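# Store lamp-lit kits in drawers, return signalled kit

## Task

Some or all kits on the tray have a lamp beside them lit, each lamp a distinct colour. Move every kit with a lit lamp into a drawer that held nothing at the start, only one kit per drawer, and close all drawers completely; kits with unlit lamps stay on the tray. Later the signal tower shows one of those lamp colours: return only the kit whose lamp showed that colour to the tray and close all drawers completely again. Everything must stay in place without the robot holding it, and at the end the gripper must be open and the arm moved away.

## Robot and tools

Robot: a single six-joint arm carrying a two-finger parallel gripper. Joints in column order: waist, shoulder, elbow, forearm roll, wrist pitch, wrist roll. Cameras: cam_head_left and cam_head_right (fixed, 672x504) and cam_wrist (fisheye on the hand, 616x616). Calibration for each is supplied as K, distortion and T_world_to_cam (world to camera, metres); fixed cameras may be off by a couple of degrees and several millimetres, and the wrist camera pose is derived from joint readings.

Scene frame: origin on the table surface under the arm base, +z up, +y to the left when facing along +x. The base itself may be slightly tilted. Reported end_effector_position (metres) and end_effector_quat_wxyz describe the point between the closed finger pads; this report gets less accurate at long reach. The fingers extend along the gripper's +z and close along its y. Closed fingertips sit about 33 mm past that point, fully open ones about 9 mm; closing pushes the tips roughly 24 mm further out, so keep clearance above surfaces.

Tool execute_actions, argument actions: a list that is empty (LOOK, returns state with no command), holds one wait {"steps": N} with N from 1 to 300, or holds one motion {"rows": [...], "steps": N} with N from 1 to 15 (default 15). Each control step lasts 1/30 s. Optional pictures (boolean) turns camera images on or off. A refused call sends nothing.

Each row is 9 numbers, each in [-1, 1], for the one arm: dJ1..dJ6, then gripper position, force_limit, speed. One row is used per step; if rows run out, the last is repeated. The six joint entries are offsets, not poses: scaled joint displacements measured from the joint angles printed in the most recent result that lists them (before any such result, or for later calls within the same reply, from where the arm is when the action begins). They are not cumulative between rows. Scale: 1.0 equals 1.983 rad for waist and shoulder, 2.38 rad for elbow, 2.975 rad for the three wrist joints. Sending all zeros therefore drives the arm back to that reference, it does not hold still. Stated joint ranges (rad): waist -3.491..3.491, shoulder -3.140..3.140, elbow -1.187..4.328, forearm roll -3.316..3.316, wrist pitch -3.140..3.140, wrist roll -3.927..3.927. A request more than 0.010 rad outward beyond a range end is refused; a target past the true end is clipped there and may trigger a "joint sent to its limit" line, possibly about an earlier action.

Gripper numbers are absolute settings, not offsets. position: +1 fully open (140 mm), about -0.8 pads touching, -1 closes until blocked. force_limit: about 14 N at -1, 60 N at 0, 107 N at +1. speed: about 30, 140, 250 mm/s at -1, 0, +1. To grasp, send position -1 and confirm object_status is 2. object_status codes: 0 moving, 1 blocked while opening, 2 blocked while closing, 3 reached target or pads met. To squeeze harder while at status 2, raise force_limit and also nudge position (e.g. -1 to -0.98). position_measured is in counts: 3 open, 230 closed, not linear.

Motion limits: joint targets are rate limited (2.62 rad/s waist/shoulder, 3.14 elbow, 3.93 wrist joints, half a second to ramp up), stay within a fixed lead of the measured angle (0.805, 0.966, 1.21 rad), and get scaled back if they would move the hand over 70 mm from where it is. Big moves take several calls. The arm keeps heading for the last target while you think or wait, until it stalls or a step is HELD. HELD marks steps where part of your row was not sent; "joint command not followed" means the clearance check altered targets (mounts and posts count as arm).

Result lines: Joint positions and Joint velocities (rad, rad/s, column order), the gripper state, Flange force (outside force on the gripper including held weight, noisy, "no reading" when unavailable), MOTOR HOT warnings, and fault lines.

Tool zoom_image: camera (one of the three names) and region [x0, y0, x1, y1] in that camera's pixels, top-left origin, no larger than 504x504. Useful for reading lamp and tower colours and drawer state.

Tool finished_scene: scene (integer, the current scene's number). Replying without a tool call ends everything.

Suggested order: inspect which lamps are lit and which drawers are empty, open a drawer, carry one lit kit in, close it fully, repeat; then watch the tower, reopen the matching drawer, lift that kit back onto the tray, close all drawers, open the gripper and retreat.

Avoid: dropping or knocking anything off the table; hard contact. Contact torque at a joint's load limit (145 N m for the first three joints, 36.4 N m for the wrist joints, held weight included) or 150 N of outside force stops the arm for 10 s and cancels the rest of the call. Holding loads heats motors; overheating brakes the arm. Brief outside tugs on held parts or pushes on loose ones can happen, so recheck grips and positions.

Each tool is called after "Emit:" by a JSON object that holds its "fn" and its "kwargs".

## Session

Emit:
{"fn": "execute_actions", "kwargs": {"actions": []}}

Scene clock: 0.00 s of 15600.00 s.
end_effector_position=(+0.3087, +0.1181, +0.1093) position_measured=3 object_status=3 end_effector_quat_wxyz=(+0.015, +0.689, -0.655, +0.310)
Joint positions: [ 1.634 -0.313 -0.989  0.559 -1.33  -1.751]
Joint velocities: [-0.    -0.     0.001  0.001 -0.    -0.   ]
Flange force (N, the push that the arm receives, along the gripper's own x y z axes): no reading

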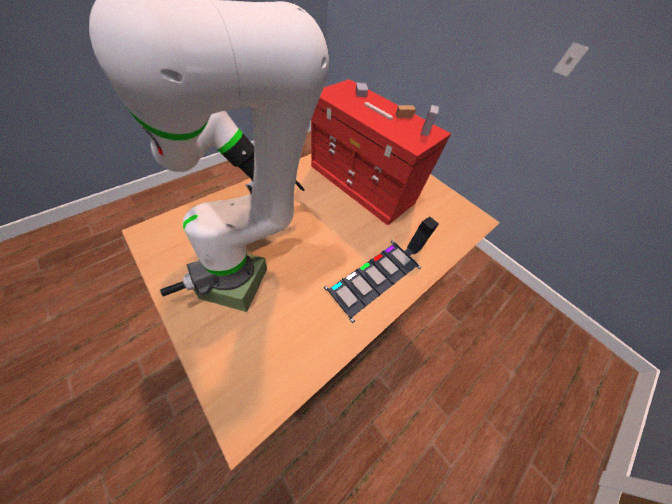

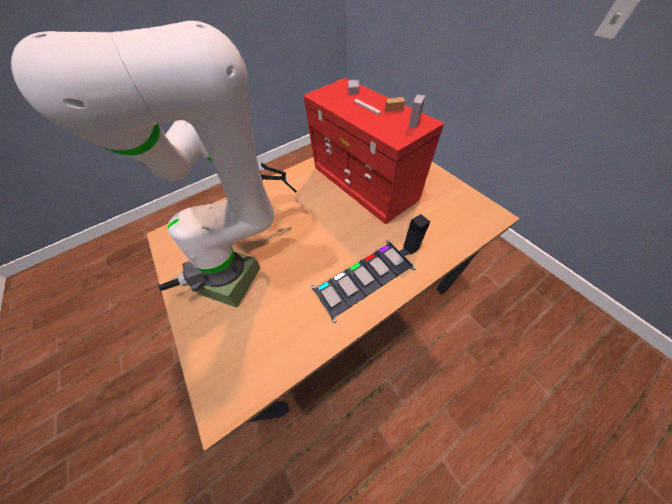

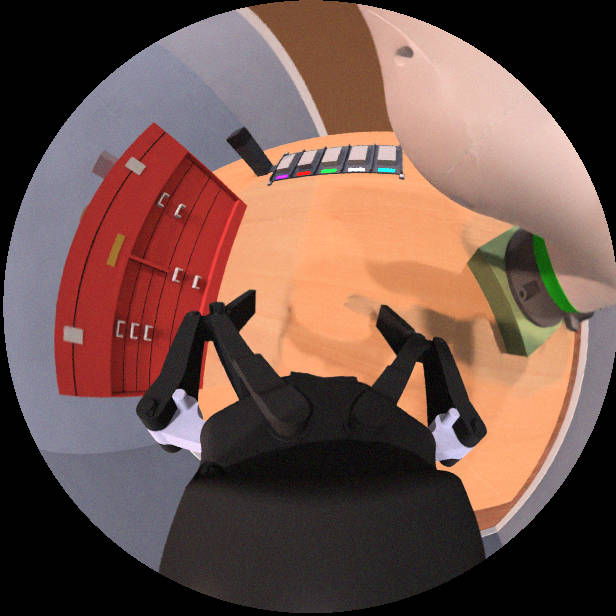

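Emit:
{"fn": "zoom_image", "kwargs": {"camera": "cam_head_left", "region": [290, 70, 470, 230]}}

Emit:
{"fn": "zoom_image", "kwargs": {"camera": "cam_head_left", "region": [315, 210, 450, 330]}}

Emit:
{"fn": "zoom_image", "kwargs": {"camera": "cam_wrist", "region": [50, 120, 270, 400]}}

Emit:
{"fn": "zoom_image", "kwargs": {"camera": "cam_head_right", "region": [290, 70, 470, 230]}}

Emit:
{"fn": "zoom_image", "kwargs": {"camera": "cam_head_right", "region": [305, 210, 440, 330]}}

Region (290, 70, 470, 230) of cam_head_left's 672x504 image, scaled by 2.800, with more detail than that image has.

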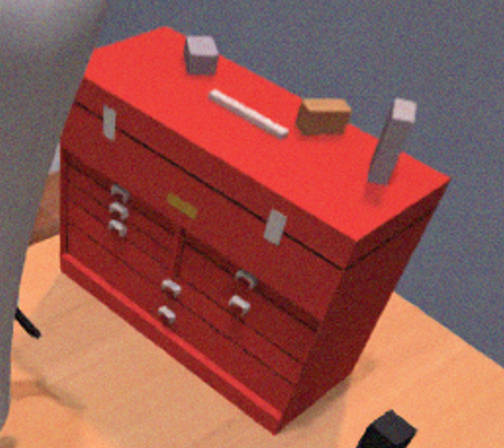

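Region (315, 210, 450, 330) of cam_head_left's 672x504 image, scaled by 3.733, with more detail than that image has.

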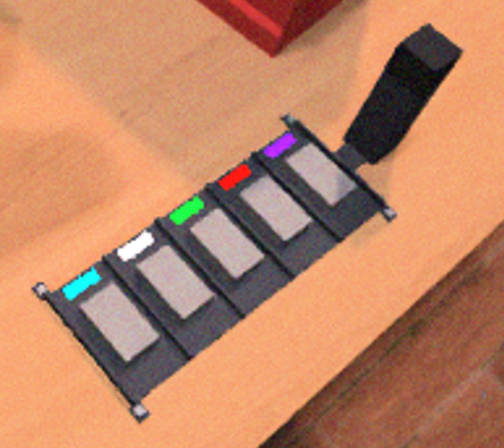

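Region (50, 120, 270, 400) of cam_wrist's 616x616 image, scaled by 1.800, with more detail than that image has; it fills the left 396 columns of this view, and the rest is white.

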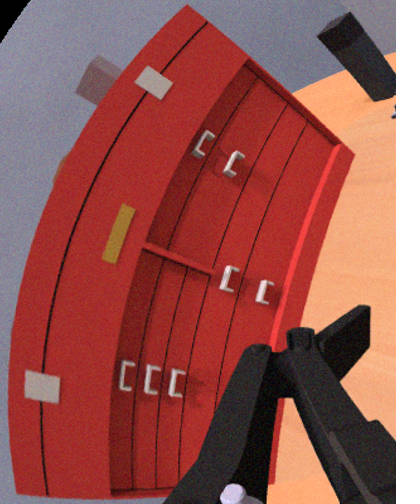

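Region (290, 70, 470, 230) of cam_head_right's 672x504 image, scaled by 2.800, with more detail than that image has.

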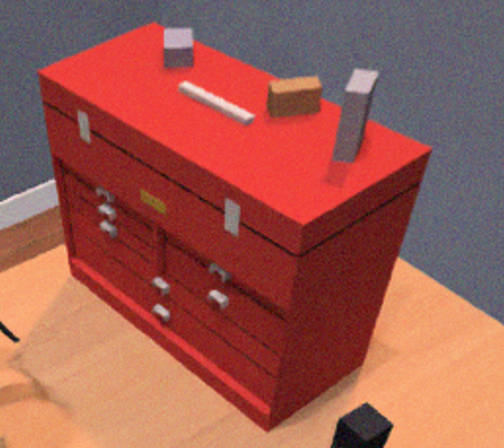

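Region (305, 210, 440, 330) of cam_head_right's 672x504 image, scaled by 3.733, with more detail than that image has.

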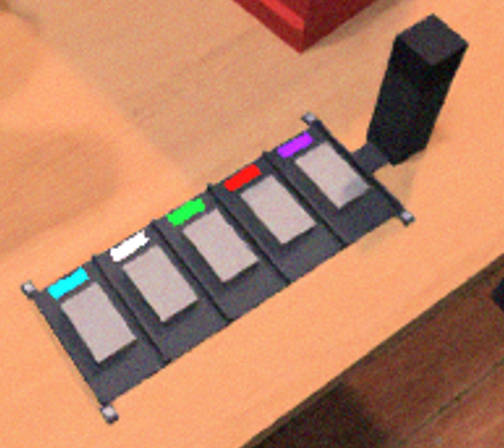

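Emit:
{"fn": "execute_actions", "kwargs": {"actions": [{"rows": [[-0.1,0.04,0.2,-0.05,0.05,0.1,1,0,0]], "steps": 15}], "pictures": false}}

Scene clock: 115.60 s of 15600.00 s.
end_effector_position=(+0.3389, +0.2665, +0.1683) position_measured=3 object_status=3 end_effector_quat_wxyz=(-0.054, +0.699, -0.695, +0.161)
Joint positions: [ 1.484 -0.253 -0.628  0.446 -1.217 -1.526]
Joint velocities: [-0.353  0.141  0.845 -0.264  0.263  0.524]
Flange force (N, the push that the arm receives, along the gripper's own x y z axes): [-3.2 -1.6 -2.5]
Steps of this call (steps 1 to 90: nothing new was sent; then 112.10 s passed at rest; steps 91 to 105: all 15 steps of this action). Readings (joint positions | what the end effector reports):
91: [1.634 -0.313 -0.989 0.559 -1.330 -1.751] | position_measured=3 object_status=3
92: [1.632 -0.312 -0.986 0.558 -1.329 -1.749] | position_measured=3 object_status=3
94: [1.621 -0.307 -0.957 0.549 -1.320 -1.731] | position_measured=3 object_status=3
98: [1.570 -0.287 -0.835 0.511 -1.282 -1.655] | position_measured=3 object_status=3
105: the state above

Emit:
{"fn": "execute_actions", "kwargs": {"actions": [{"rows": [[-0.2123,0.0514,-0.0378,-0.605,0.6834,0.3012,1,0,0]], "steps": 15}], "pictures": false}}

Emit:
{"fn": "execute_actions", "kwargs": {"actions": [{"steps": 60}]}}

Scene clock: 122.57 s of 15600.00 s.
end_effector_position=(+0.2986, +0.4265, +0.1129) position_measured=3 object_status=3 end_effector_quat_wxyz=(+0.183, -0.646, +0.722, +0.168)
Joint positions: [ 1.282 -0.199 -0.598 -0.18  -0.591 -1.113]
Joint velocities: [-0.408  0.091 -0.229 -1.974  1.973  0.9  ]
Flange force (N, the push that the arm receives, along the gripper's own x y z axes): [-0.3 -1.0 -1.7]
Steps of this call (steps 1 to 30: the robot went on to your last target; steps 31 to 90: nothing new was sent; then 3.47 s passed at rest; steps 91 to 105: all 15 steps of this action). Readings (joint positions | what the end effector reports):
91: [1.436 -0.233 -0.513 0.410 -1.181 -1.454] | position_measured=3 object_status=3
92: [1.434 -0.233 -0.513 0.405 -1.176 -1.450] | position_measured=3 object_status=3
94: [1.423 -0.231 -0.519 0.369 -1.140 -1.426] | position_measured=3 object_status=3
98: [1.375 -0.220 -0.546 0.209 -0.980 -1.320] | position_measured=3 object_status=3
105: the state above

Scene clock: 124.57 s of 15600.00 s.
end_effector_position=(+0.5204, +0.2169, +0.1709) position_measured=3 object_status=3 end_effector_quat_wxyz=(+0.573, -0.035, +0.818, +0.025)
Joint positions: [ 1.063 -0.151 -0.718 -1.354  0.816 -0.629]
Joint velocities: [-0.     0.     0.     0.     0.    -0.001]
Flange force (N, the push that the arm receives, along the gripper's own x y z axes): [-1.7 1.2 -1.4]
Steps of this call (steps 1 to 60: the robot went on to your last target). Readings (joint positions | what the end effector reports):
1: [1.268 -0.196 -0.605 -0.248 -0.523 -1.083] | position_measured=3 object_status=3
2: [1.255 -0.193 -0.612 -0.315 -0.455 -1.055] | position_measured=3 object_status=3
4: [1.233 -0.188 -0.624 -0.433 -0.327 -1.006] | position_measured=3 object_status=3
8: [1.199 -0.181 -0.643 -0.615 -0.105 -0.932] | position_measured=3 object_status=3
60: the state above
The arm was judged still, so your last target was given up. Only a new action makes it travel on or press farther. Fingers that are still opening or closing keep moving.
camera_calibration (this result's frames):
cam_wrist: T_world_to_cam=[[-0.0853001, 0.990899, -0.104133, -0.14104], [0.0244551, 0.106565, 0.994005, -0.197887], [0.996055, 0.0822421, -0.0333225, -0.336852], [0, 0, 0, 1]] pos_world=[0.328331, 0.188547, 0.170789]

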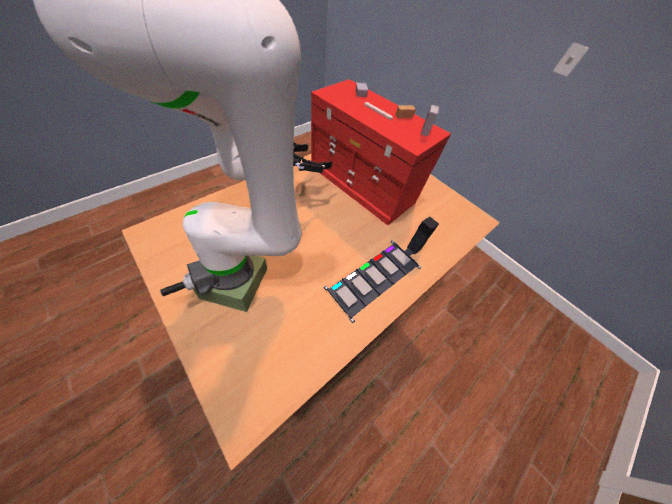

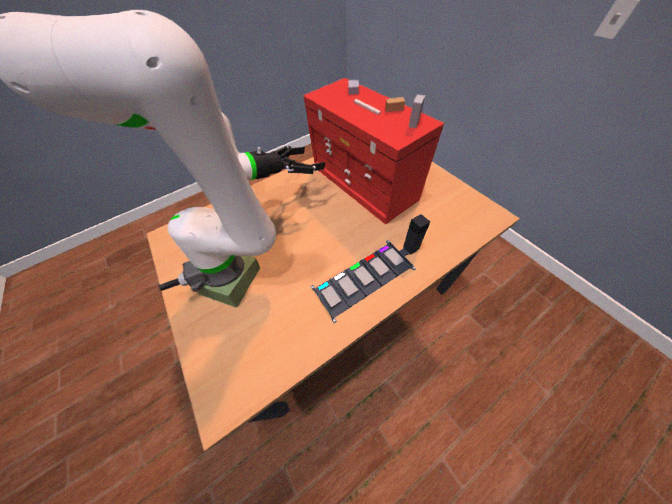

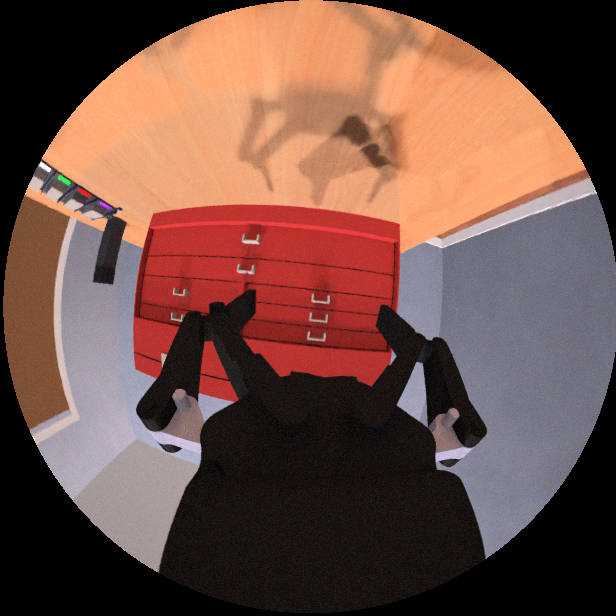

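Model works well.

Emit:
{"fn": "zoom_image", "kwargs": {"camera": "cam_wrist", "region": [230, 200, 410, 360]}}

Emit:
{"fn": "zoom_image", "kwargs": {"camera": "cam_wrist", "region": [125, 200, 275, 340]}}

Region (230, 200, 410, 360) of cam_wrist's 616x616 image, scaled by 2.800, with more detail than that image has.

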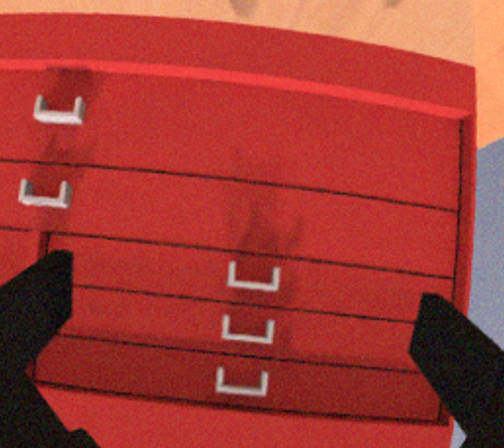

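Region (125, 200, 275, 340) of cam_wrist's 616x616 image, scaled by 3.360, with more detail than that image has; it fills the top 470 rows of this view, and the rest is white.

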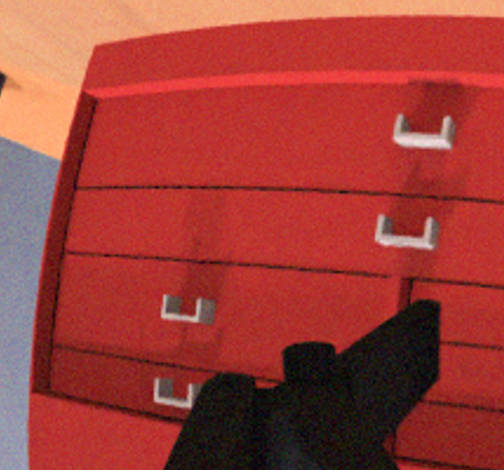

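Emit:
{"fn": "execute_actions", "kwargs": {"actions": [{"rows": [[0.0254,0.1062,0.0069,0.0578,0.0573,-0.0902,-0.1,0,0]], "steps": 15}], "pictures": false}}

Emit:
{"fn": "execute_actions", "kwargs": {"actions": [{"steps": 20}]}}

Emit:
{"fn": "zoom_image", "kwargs": {"camera": "cam_wrist", "region": [230, 220, 410, 380]}}

Scene clock: 171.57 s of 15600.00 s.
end_effector_position=(+0.5458, +0.2205, +0.1562) position_measured=106 object_status=0 end_effector_quat_wxyz=(+0.608, -0.027, +0.793, +0.021)
Joint positions: [ 1.113  0.06  -0.702 -1.182  0.986 -0.898]
Joint velocities: [ 0.     0.002  0.     0.003  0.002 -0.003]
Flange force (N, the push that the arm receives, along the gripper's own x y z axes): [-2.8 1.6 0.1]
Steps of this call (steps 1 to 90: nothing new was sent; then 43.50 s passed at rest; steps 91 to 105: all 15 steps of this action). Readings (joint positions | what the end effector reports):
91: [1.063 -0.150 -0.718 -1.354 0.816 -0.629] | position_measured=3 object_status=0
92: [1.063 -0.147 -0.718 -1.352 0.819 -0.634] | position_measured=7 object_status=0
94: [1.069 -0.123 -0.716 -1.331 0.838 -0.664] | position_measured=22 object_status=0
98: [1.095 -0.014 -0.708 -1.242 0.927 -0.804] | position_measured=53 object_status=0
105: the state above

Scene clock: 172.23 s of 15600.00 s.
end_effector_position=(+0.5458, +0.2205, +0.1561) position_measured=141 object_status=3 end_effector_quat_wxyz=(+0.608, -0.027, +0.793, +0.021)
Joint positions: [ 1.113  0.06  -0.702 -1.182  0.987 -0.898]
Joint velocities: [-0.001 -0.     0.     0.001  0.001 -0.   ]
Flange force (N, the push that the arm receives, along the gripper's own x y z axes): [-3.3 1.4 -1.4]
Steps of this call (steps 1 to 15: the robot went on to your last target; steps 16 to 20: nothing new was sent). Readings (joint positions | what the end effector reports):
1: [1.113 0.060 -0.702 -1.182 0.986 -0.898] | position_measured=113 object_status=0
2: [1.113 0.060 -0.702 -1.182 0.986 -0.898] | position_measured=121 object_status=0
4: [1.113 0.060 -0.702 -1.182 0.986 -0.898] | position_measured=136 object_status=0
8: [1.113 0.060 -0.702 -1.182 0.987 -0.898] | position_measured=141 object_status=0
20: the state above
The arm was judged still, so your last target was given up. Only a new action makes it travel on or press farther. Fingers that are still opening or closing keep moving.
camera_calibration (this result's frames):
cam_wrist: T_world_to_cam=[[-0.0575785, 0.993013, -0.103005, -0.159805], [-0.0601098, 0.0995408, 0.993216, -0.136406], [0.99653, 0.0633795, 0.0539584, -0.372648], [0, 0, 0, 1]] pos_world=[0.353955, 0.195885, 0.139127]

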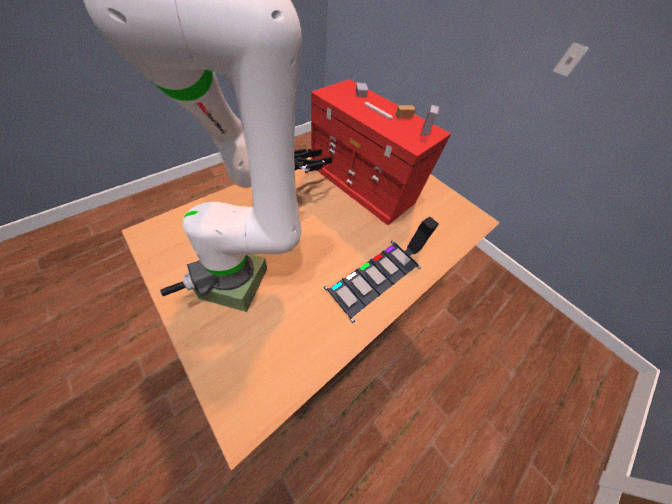

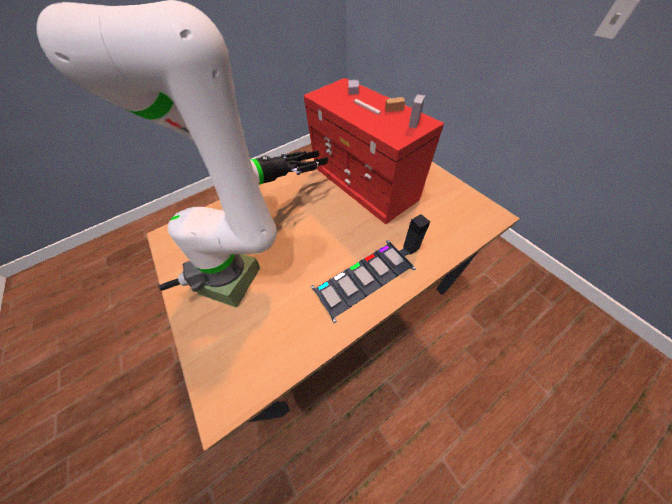

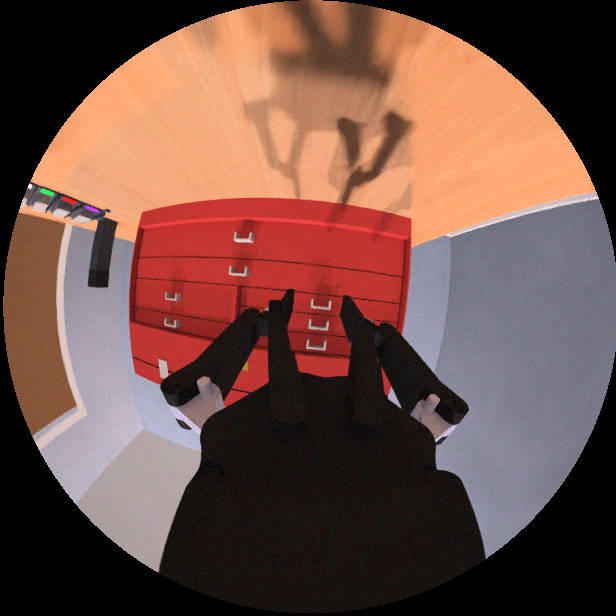

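Region (230, 220, 410, 380) of cam_wrist's 616x616 image, scaled by 2.800, with more detail than that image has.

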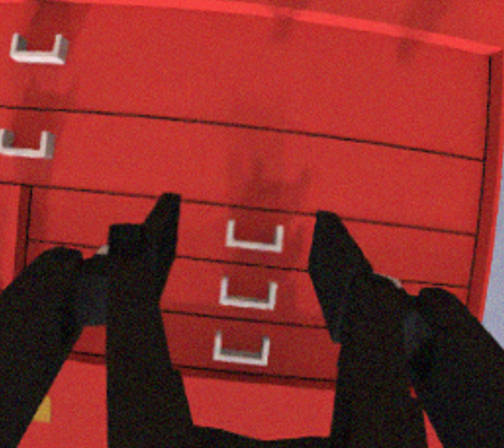

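Emit:
{"fn": "execute_actions", "kwargs": {"actions": [{"rows": [[-0.0372,0.0327,0.0335,0.0191,-0.0187,-0.0033,-0.1,0,0]], "steps": 15}]}}

Emit:
{"fn": "zoom_image", "kwargs": {"camera": "cam_wrist", "region": [250, 250, 390, 370]}}

Emit:
{"fn": "zoom_image", "kwargs": {"camera": "cam_head_right", "region": [280, 110, 380, 200]}}

Scene clock: 190.40 s of 15600.00 s.
end_effector_position=(+0.5852, +0.2296, +0.1545) position_measured=141 object_status=3 end_effector_quat_wxyz=(+0.608, -0.027, +0.793, +0.021)
Joint positions: [ 1.039  0.125 -0.622 -1.125  0.931 -0.908]
Joint velocities: [-0.002  0.     0.001  0.001  0.001  0.   ]
Flange force (N, the push that the arm receives, along the gripper's own x y z axes): [-5.2 0.5 0.1]
Steps of this call (steps 1 to 90: nothing new was sent; then 14.67 s passed at rest; steps 91 to 105: all 15 steps of this action). Readings (joint positions | what the end effector reports):
91: [1.113 0.060 -0.701 -1.181 0.987 -0.898] | position_measured=141 object_status=3
92: [1.110 0.063 -0.698 -1.179 0.984 -0.898] | position_measured=141 object_status=3
94: [1.086 0.084 -0.672 -1.160 0.966 -0.901] | position_measured=141 object_status=3
98: [1.041 0.124 -0.623 -1.126 0.932 -0.907] | position_measured=141 object_status=3
105: the state above
camera_calibration (this result's frames):
cam_wrist: T_world_to_cam=[[-0.0583461, 0.992931, -0.10336, -0.166202], [-0.0601203, 0.0998535, 0.993184, -0.13337], [0.996484, 0.0641624, 0.0538693, -0.412547], [0, 0, 0, 1]] pos_world=[0.393381, 0.204815, 0.137506]

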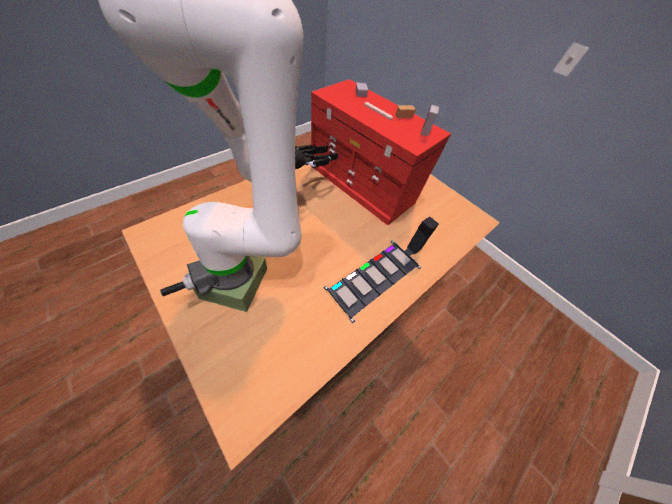

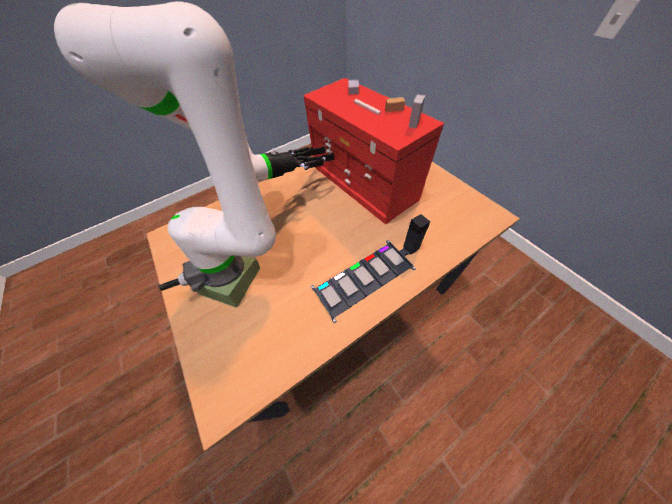

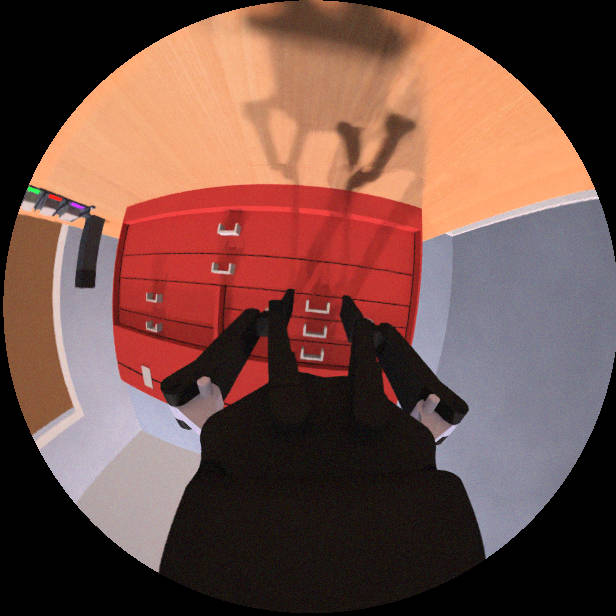

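Region (250, 250, 390, 370) of cam_wrist's 616x616 image, scaled by 3.600, with more detail than that image has; it fills the top 432 rows of this view, and the rest is white.

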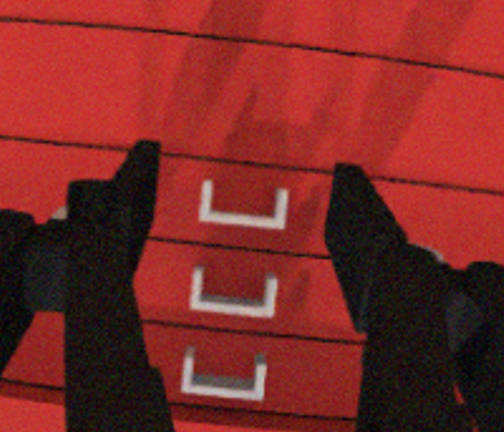

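Region (280, 110, 380, 200) of cam_head_right's 672x504 image, scaled by 5.040, with more detail than that image has; it fills the top 454 rows of this view, and the rest is white.

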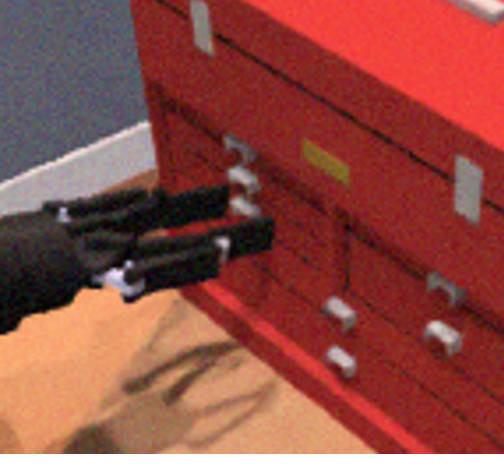

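Emit:
{"fn": "execute_actions", "kwargs": {"actions": [{"rows": [[-0.0019,0.0013,0.0016,0.0009,-0.001,-0.0001,-0.3,0,0],[-0.0038,0.0027,0.0031,0.0019,-0.002,-0.0003,-0.3,0,0],[-0.0057,0.004,0.0047,0.0028,-0.003,-0.0004,-0.3,0,0],[-0.0076,0.0053,0.0063,0.0037,-0.004,-0.0005,-0.3,0,0],[-0.0095,0.0067,0.0078,0.0047,-0.005,-0.0007,-0.3,0,0]], "steps": 15}]}}

Emit:
{"fn": "zoom_image", "kwargs": {"camera": "cam_wrist", "region": [250, 250, 390, 370]}}

Emit:
{"fn": "zoom_image", "kwargs": {"camera": "cam_head_left", "region": [290, 110, 380, 190]}}

Scene clock: 203.70 s of 15600.00 s.
end_effector_position=(+0.5950, +0.2307, +0.1545) position_measured=167 object_status=3 end_effector_quat_wxyz=(+0.608, -0.027, +0.793, +0.021)
Joint positions: [ 1.021  0.138 -0.603 -1.111  0.916 -0.91 ]
Joint velocities: [ 0.     0.     0.    -0.001 -0.     0.001]
Flange force (N, the push that the arm receives, along the gripper's own x y z axes): [-7.5 37.4 -104.1]
Steps of this call (steps 1 to 15: the robot went on to your last target; steps 16 to 90: nothing new was sent; then 9.80 s passed at rest; steps 91 to 105: all 15 steps of this action). Readings (joint positions | what the end effector reports):
91: [1.039 0.125 -0.622 -1.125 0.931 -0.908] | position_measured=141 object_status=0
92: [1.038 0.126 -0.620 -1.124 0.930 -0.908] | position_measured=145 object_status=0
94: [1.033 0.130 -0.615 -1.119 0.925 -0.908] | position_measured=161 object_status=0
98: [1.022 0.137 -0.605 -1.112 0.917 -0.910] | position_measured=167 object_status=0
105: the state above
camera_calibration (this result's frames):
cam_wrist: T_world_to_cam=[[-0.0586998, 0.992945, -0.103026, -0.166583], [-0.0600394, 0.0995052, 0.993224, -0.132848], [0.996469, 0.0644877, 0.0537749, -0.422471], [0, 0, 0, 1]] pos_world=[0.403225, 0.205871, 0.137504]

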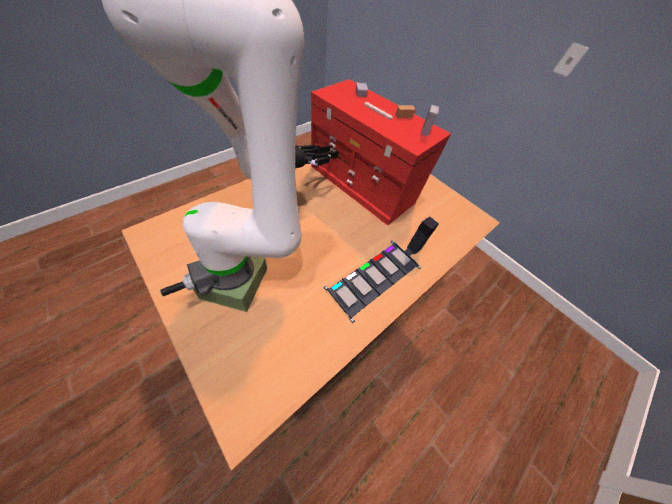

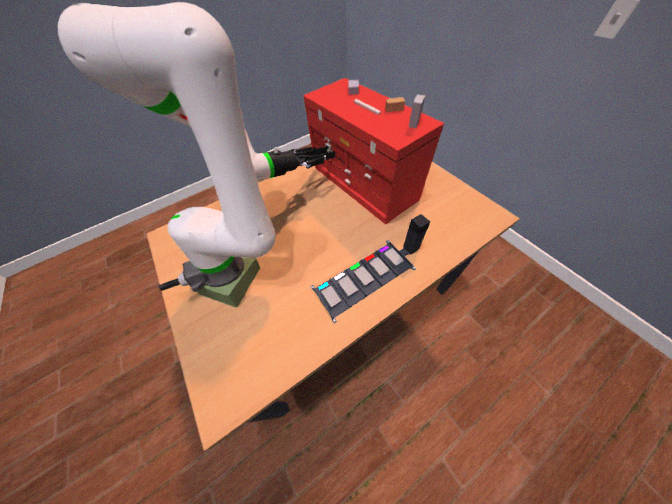

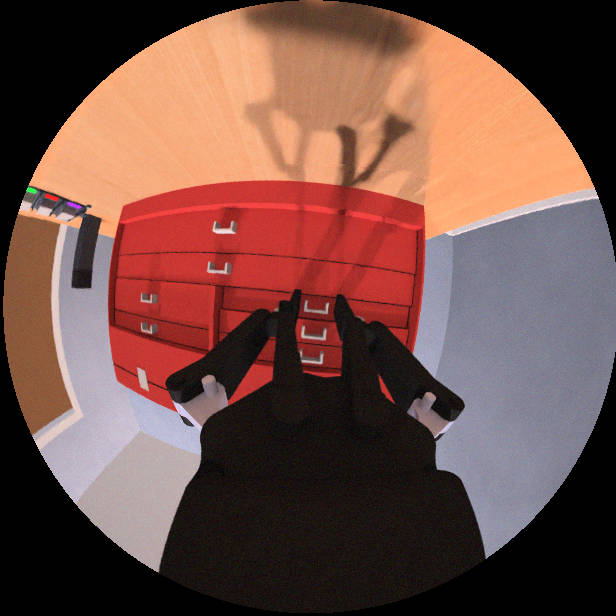

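Region (250, 250, 390, 370) of cam_wrist's 616x616 image, scaled by 3.600, with more detail than that image has; it fills the top 432 rows of this view, and the rest is white.

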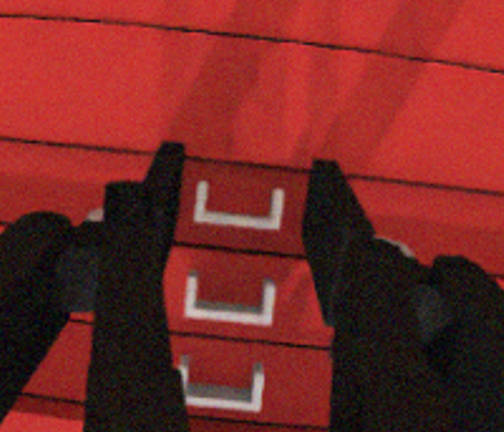

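Region (290, 110, 380, 190) of cam_head_left's 672x504 image, scaled by 5.600, with more detail than that image has.

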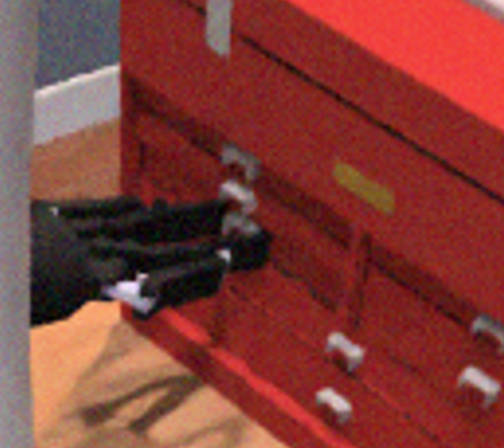

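Pressing too hard; back off 5 mm.

Emit:
{"fn": "execute_actions", "kwargs": {"actions": [{"rows": [[0.0047,-0.0033,-0.0039,-0.0023,0.0025,0.0003,-0.3,0,0]], "steps": 10}], "pictures": false}}

Scene clock: 207.00 s of 15600.00 s.
end_effector_position=(+0.5902, +0.2302, +0.1545) position_measured=167 object_status=3 end_effector_quat_wxyz=(+0.608, -0.027, +0.793, +0.021)
Joint positions: [ 1.03   0.132 -0.612 -1.118  0.923 -0.909]
Joint velocities: [ 0.001 -0.001 -0.001  0.     0.001 -0.   ]
Flange force (N, the push that the arm receives, along the gripper's own x y z axes): [-0.2 38.3 -34.4]
Steps of this call (steps 1 to 15: the robot went on to your last target; steps 16 to 89: nothing new was sent; steps 90 to 99: all 10 steps of this action). Readings (joint positions | what the end effector reports):
90: [1.021 0.138 -0.603 -1.111 0.916 -0.910] | position_measured=167 object_status=3
91: [1.023 0.137 -0.605 -1.112 0.918 -0.910] | position_measured=167 object_status=3
93: [1.028 0.133 -0.610 -1.116 0.922 -0.909] | position_measured=167 object_status=3
97: [1.030 0.132 -0.612 -1.118 0.923 -0.909] | position_measured=167 object_status=3
99: the state above

Emit:
{"fn": "execute_actions", "kwargs": {"actions": [{"rows": [[0.0047,-0.0033,-0.0039,-0.0023,0.0025,0.0003,-0.3,0,0]], "steps": 10}]}}

Emit:
{"fn": "zoom_image", "kwargs": {"camera": "cam_wrist", "region": [250, 250, 390, 370]}}

Scene clock: 210.60 s of 15600.00 s.
end_effector_position=(+0.5854, +0.2295, +0.1545) position_measured=167 object_status=3 end_effector_quat_wxyz=(+0.608, -0.027, +0.793, +0.021)
Joint positions: [ 1.039  0.125 -0.622 -1.124  0.931 -0.908]
Joint velocities: [ 0.001 -0.    -0.001 -0.     0.     0.   ]
Flange force (N, the push that the arm receives, along the gripper's own x y z axes): [-4.5 0.7 -1.9]
Steps of this call (steps 1 to 15: the robot went on to your last target; steps 16 to 90: nothing new was sent; then 0.27 s passed at rest; steps 91 to 100: all 10 steps of this action). Readings (joint positions | what the end effector reports):
91: [1.030 0.131 -0.613 -1.118 0.923 -0.909] | position_measured=167 object_status=3
92: [1.033 0.130 -0.615 -1.120 0.925 -0.909] | position_measured=167 object_status=3
94: [1.037 0.126 -0.620 -1.124 0.930 -0.908] | position_measured=167 object_status=3
98: [1.039 0.125 -0.622 -1.124 0.931 -0.908] | position_measured=167 object_status=3
100: the state above
camera_calibration (this result's frames):
cam_wrist: T_world_to_cam=[[-0.0582124, 0.992948, -0.103278, -0.166217], [-0.0602473, 0.0997709, 0.993185, -0.133286], [0.996485, 0.0640379, 0.0540145, -0.412701], [0, 0, 0, 1]] pos_world=[0.393544, 0.204771, 0.137503]

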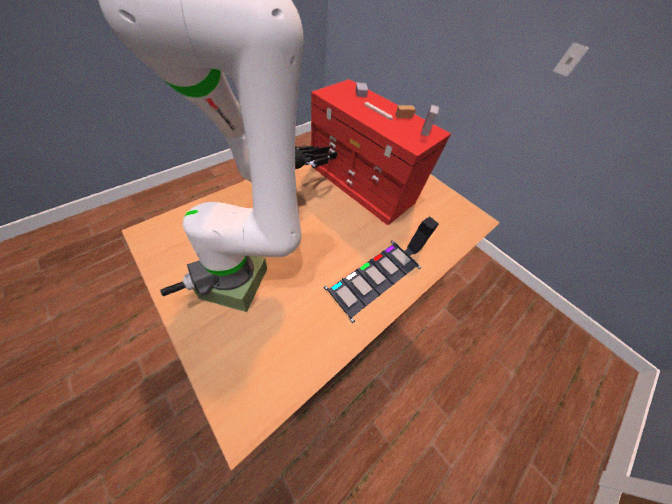

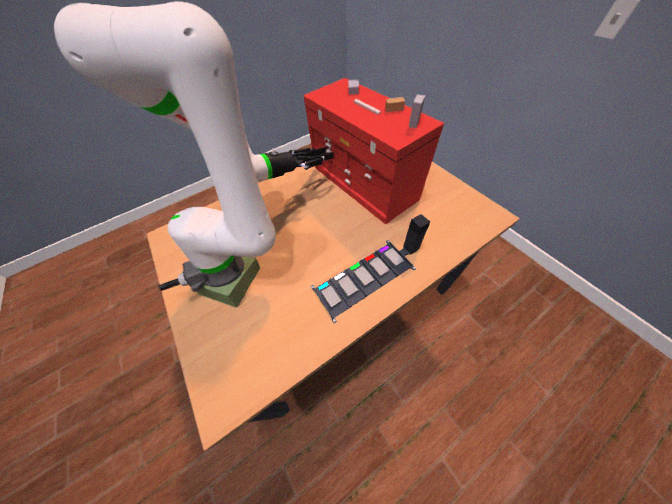

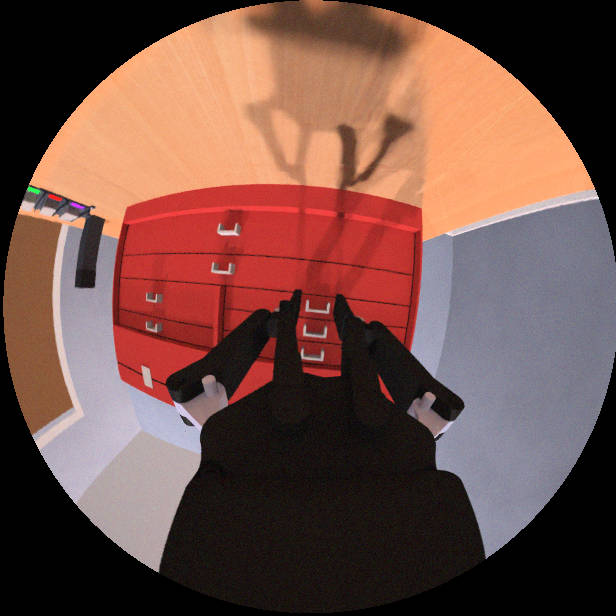

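Region (250, 250, 390, 370) of cam_wrist's 616x616 image, scaled by 3.600, with more detail than that image has; it fills the top 432 rows of this view, and the rest is white.

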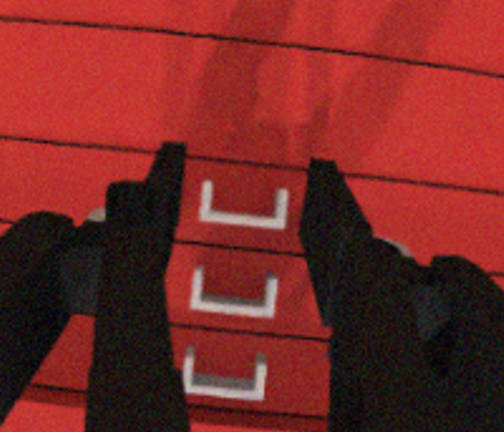

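Emit:
{"fn": "execute_actions", "kwargs": {"actions": [{"rows": [[0,0,0,0,0,0,-1,0,-0.5]], "steps": 12}], "pictures": false}}

Emit:
{"fn": "execute_actions", "kwargs": {"actions": [{"rows": [[0.0015,-0.001,-0.0011,-0.0008,0.0008,0.0001,-1,0,-0.5],[0.003,-0.002,-0.0023,-0.0015,0.0015,0.0003,-1,0,-0.5],[0.006,-0.004,-0.0045,-0.003,0.003,0.0005,-1,0,-0.5],[0.009,-0.006,-0.0068,-0.0045,0.0046,0.0008,-1,0,-0.5],[0.0121,-0.008,-0.009,-0.0061,0.0061,0.001,-1,0,-0.5],[0.0152,-0.01,-0.0112,-0.0077,0.0077,0.0013,-1,0,-0.5],[0.0184,-0.0119,-0.0134,-0.0092,0.0093,0.0016,-1,0,-0.5],[0.0216,-0.0138,-0.0155,-0.0109,0.0109,0.0018,-1,0,-0.5],[0.0248,-0.0158,-0.0177,-0.0125,0.0125,0.0021,-1,0,-0.5],[0.0281,-0.0177,-0.0198,-0.0141,0.0141,0.0024,-1,0,-0.5],[0.0314,-0.0195,-0.0219,-0.0158,0.0158,0.0026,-1,0,-0.5]], "steps": 15}]}}

Scene clock: 232.70 s of 15600.00 s.
end_effector_position=(+0.5853, +0.2296, +0.1545) position_measured=193 object_status=0 end_effector_quat_wxyz=(+0.608, -0.027, +0.793, +0.021)
Joint positions: [ 1.039  0.125 -0.622 -1.124  0.931 -0.908]
Joint velocities: [-0.001 -0.    -0.001  0.     0.     0.   ]
Flange force (N, the push that the arm receives, along the gripper's own x y z axes): [-5.1 4.8 -4.3]
Steps of this call (steps 1 to 15: the robot went on to your last target; steps 16 to 90: nothing new was sent; then 18.70 s passed at rest; steps 91 to 102: all 12 steps of this action). Readings (joint positions | what the end effector reports):
91: [1.039 0.125 -0.622 -1.124 0.931 -0.908] | position_measured=167 object_status=0
92: [1.039 0.125 -0.622 -1.124 0.931 -0.908] | position_measured=170 object_status=0
94: [1.039 0.125 -0.622 -1.124 0.931 -0.908] | position_measured=179 object_status=0
98: [1.039 0.125 -0.622 -1.124 0.931 -0.908] | position_measured=193 object_status=0
102: the state above

Scene clock: 233.20 s of 15600.00 s.
end_effector_position=(+0.5559, +0.2275, +0.1545) position_measured=193 object_status=2 end_effector_quat_wxyz=(+0.608, -0.027, +0.793, +0.021)
Joint positions: [ 1.1    0.087 -0.673 -1.171  0.977 -0.9  ]
Joint velocities: [ 0.021 -0.013 -0.017 -0.018  0.016  0.002]
Flange force (N, the push that the arm receives, along the gripper's own x y z axes): [-2.5 0.6 -7.1]
Steps of this call (steps 1 to 15: all 15 steps of this action). Readings (joint positions | what the end effector reports):
1: [1.039 0.125 -0.622 -1.125 0.931 -0.908] | position_measured=193 object_status=0
2: [1.040 0.124 -0.623 -1.125 0.931 -0.908] | position_measured=193 object_status=2
4: [1.045 0.121 -0.627 -1.129 0.936 -0.907] | position_measured=193 object_status=2
8: [1.066 0.107 -0.646 -1.145 0.951 -0.904] | position_measured=193 object_status=2
15: the state above
camera_calibration (this result's frames):
cam_wrist: T_world_to_cam=[[-0.0584345, 0.992933, -0.103288, -0.165795], [-0.0603388, 0.099763, 0.99318, -0.134819], [0.996466, 0.0642683, 0.0540829, -0.383259], [0, 0, 0, 1]] pos_world=[0.364082, 0.202705, 0.137503]

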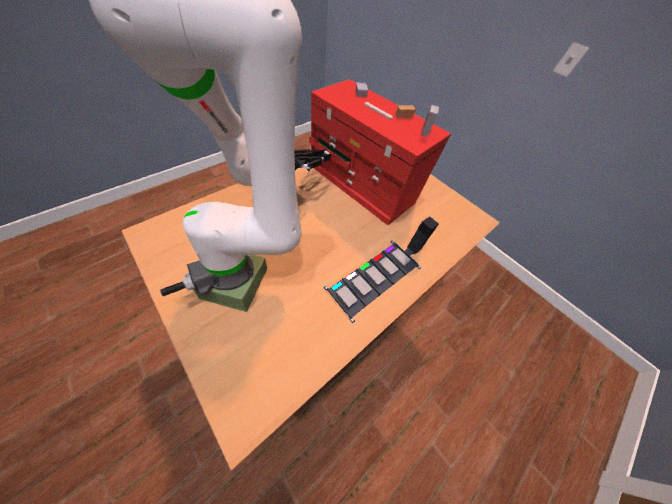

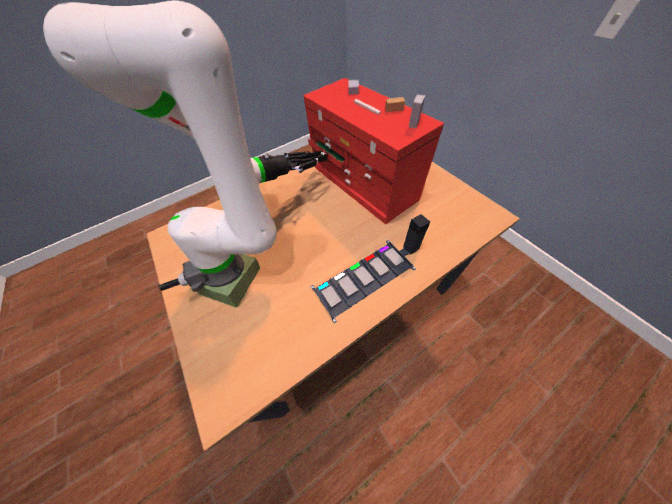

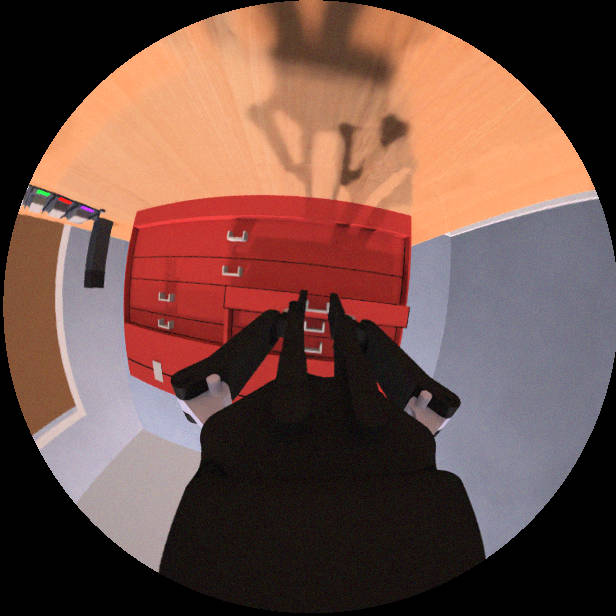

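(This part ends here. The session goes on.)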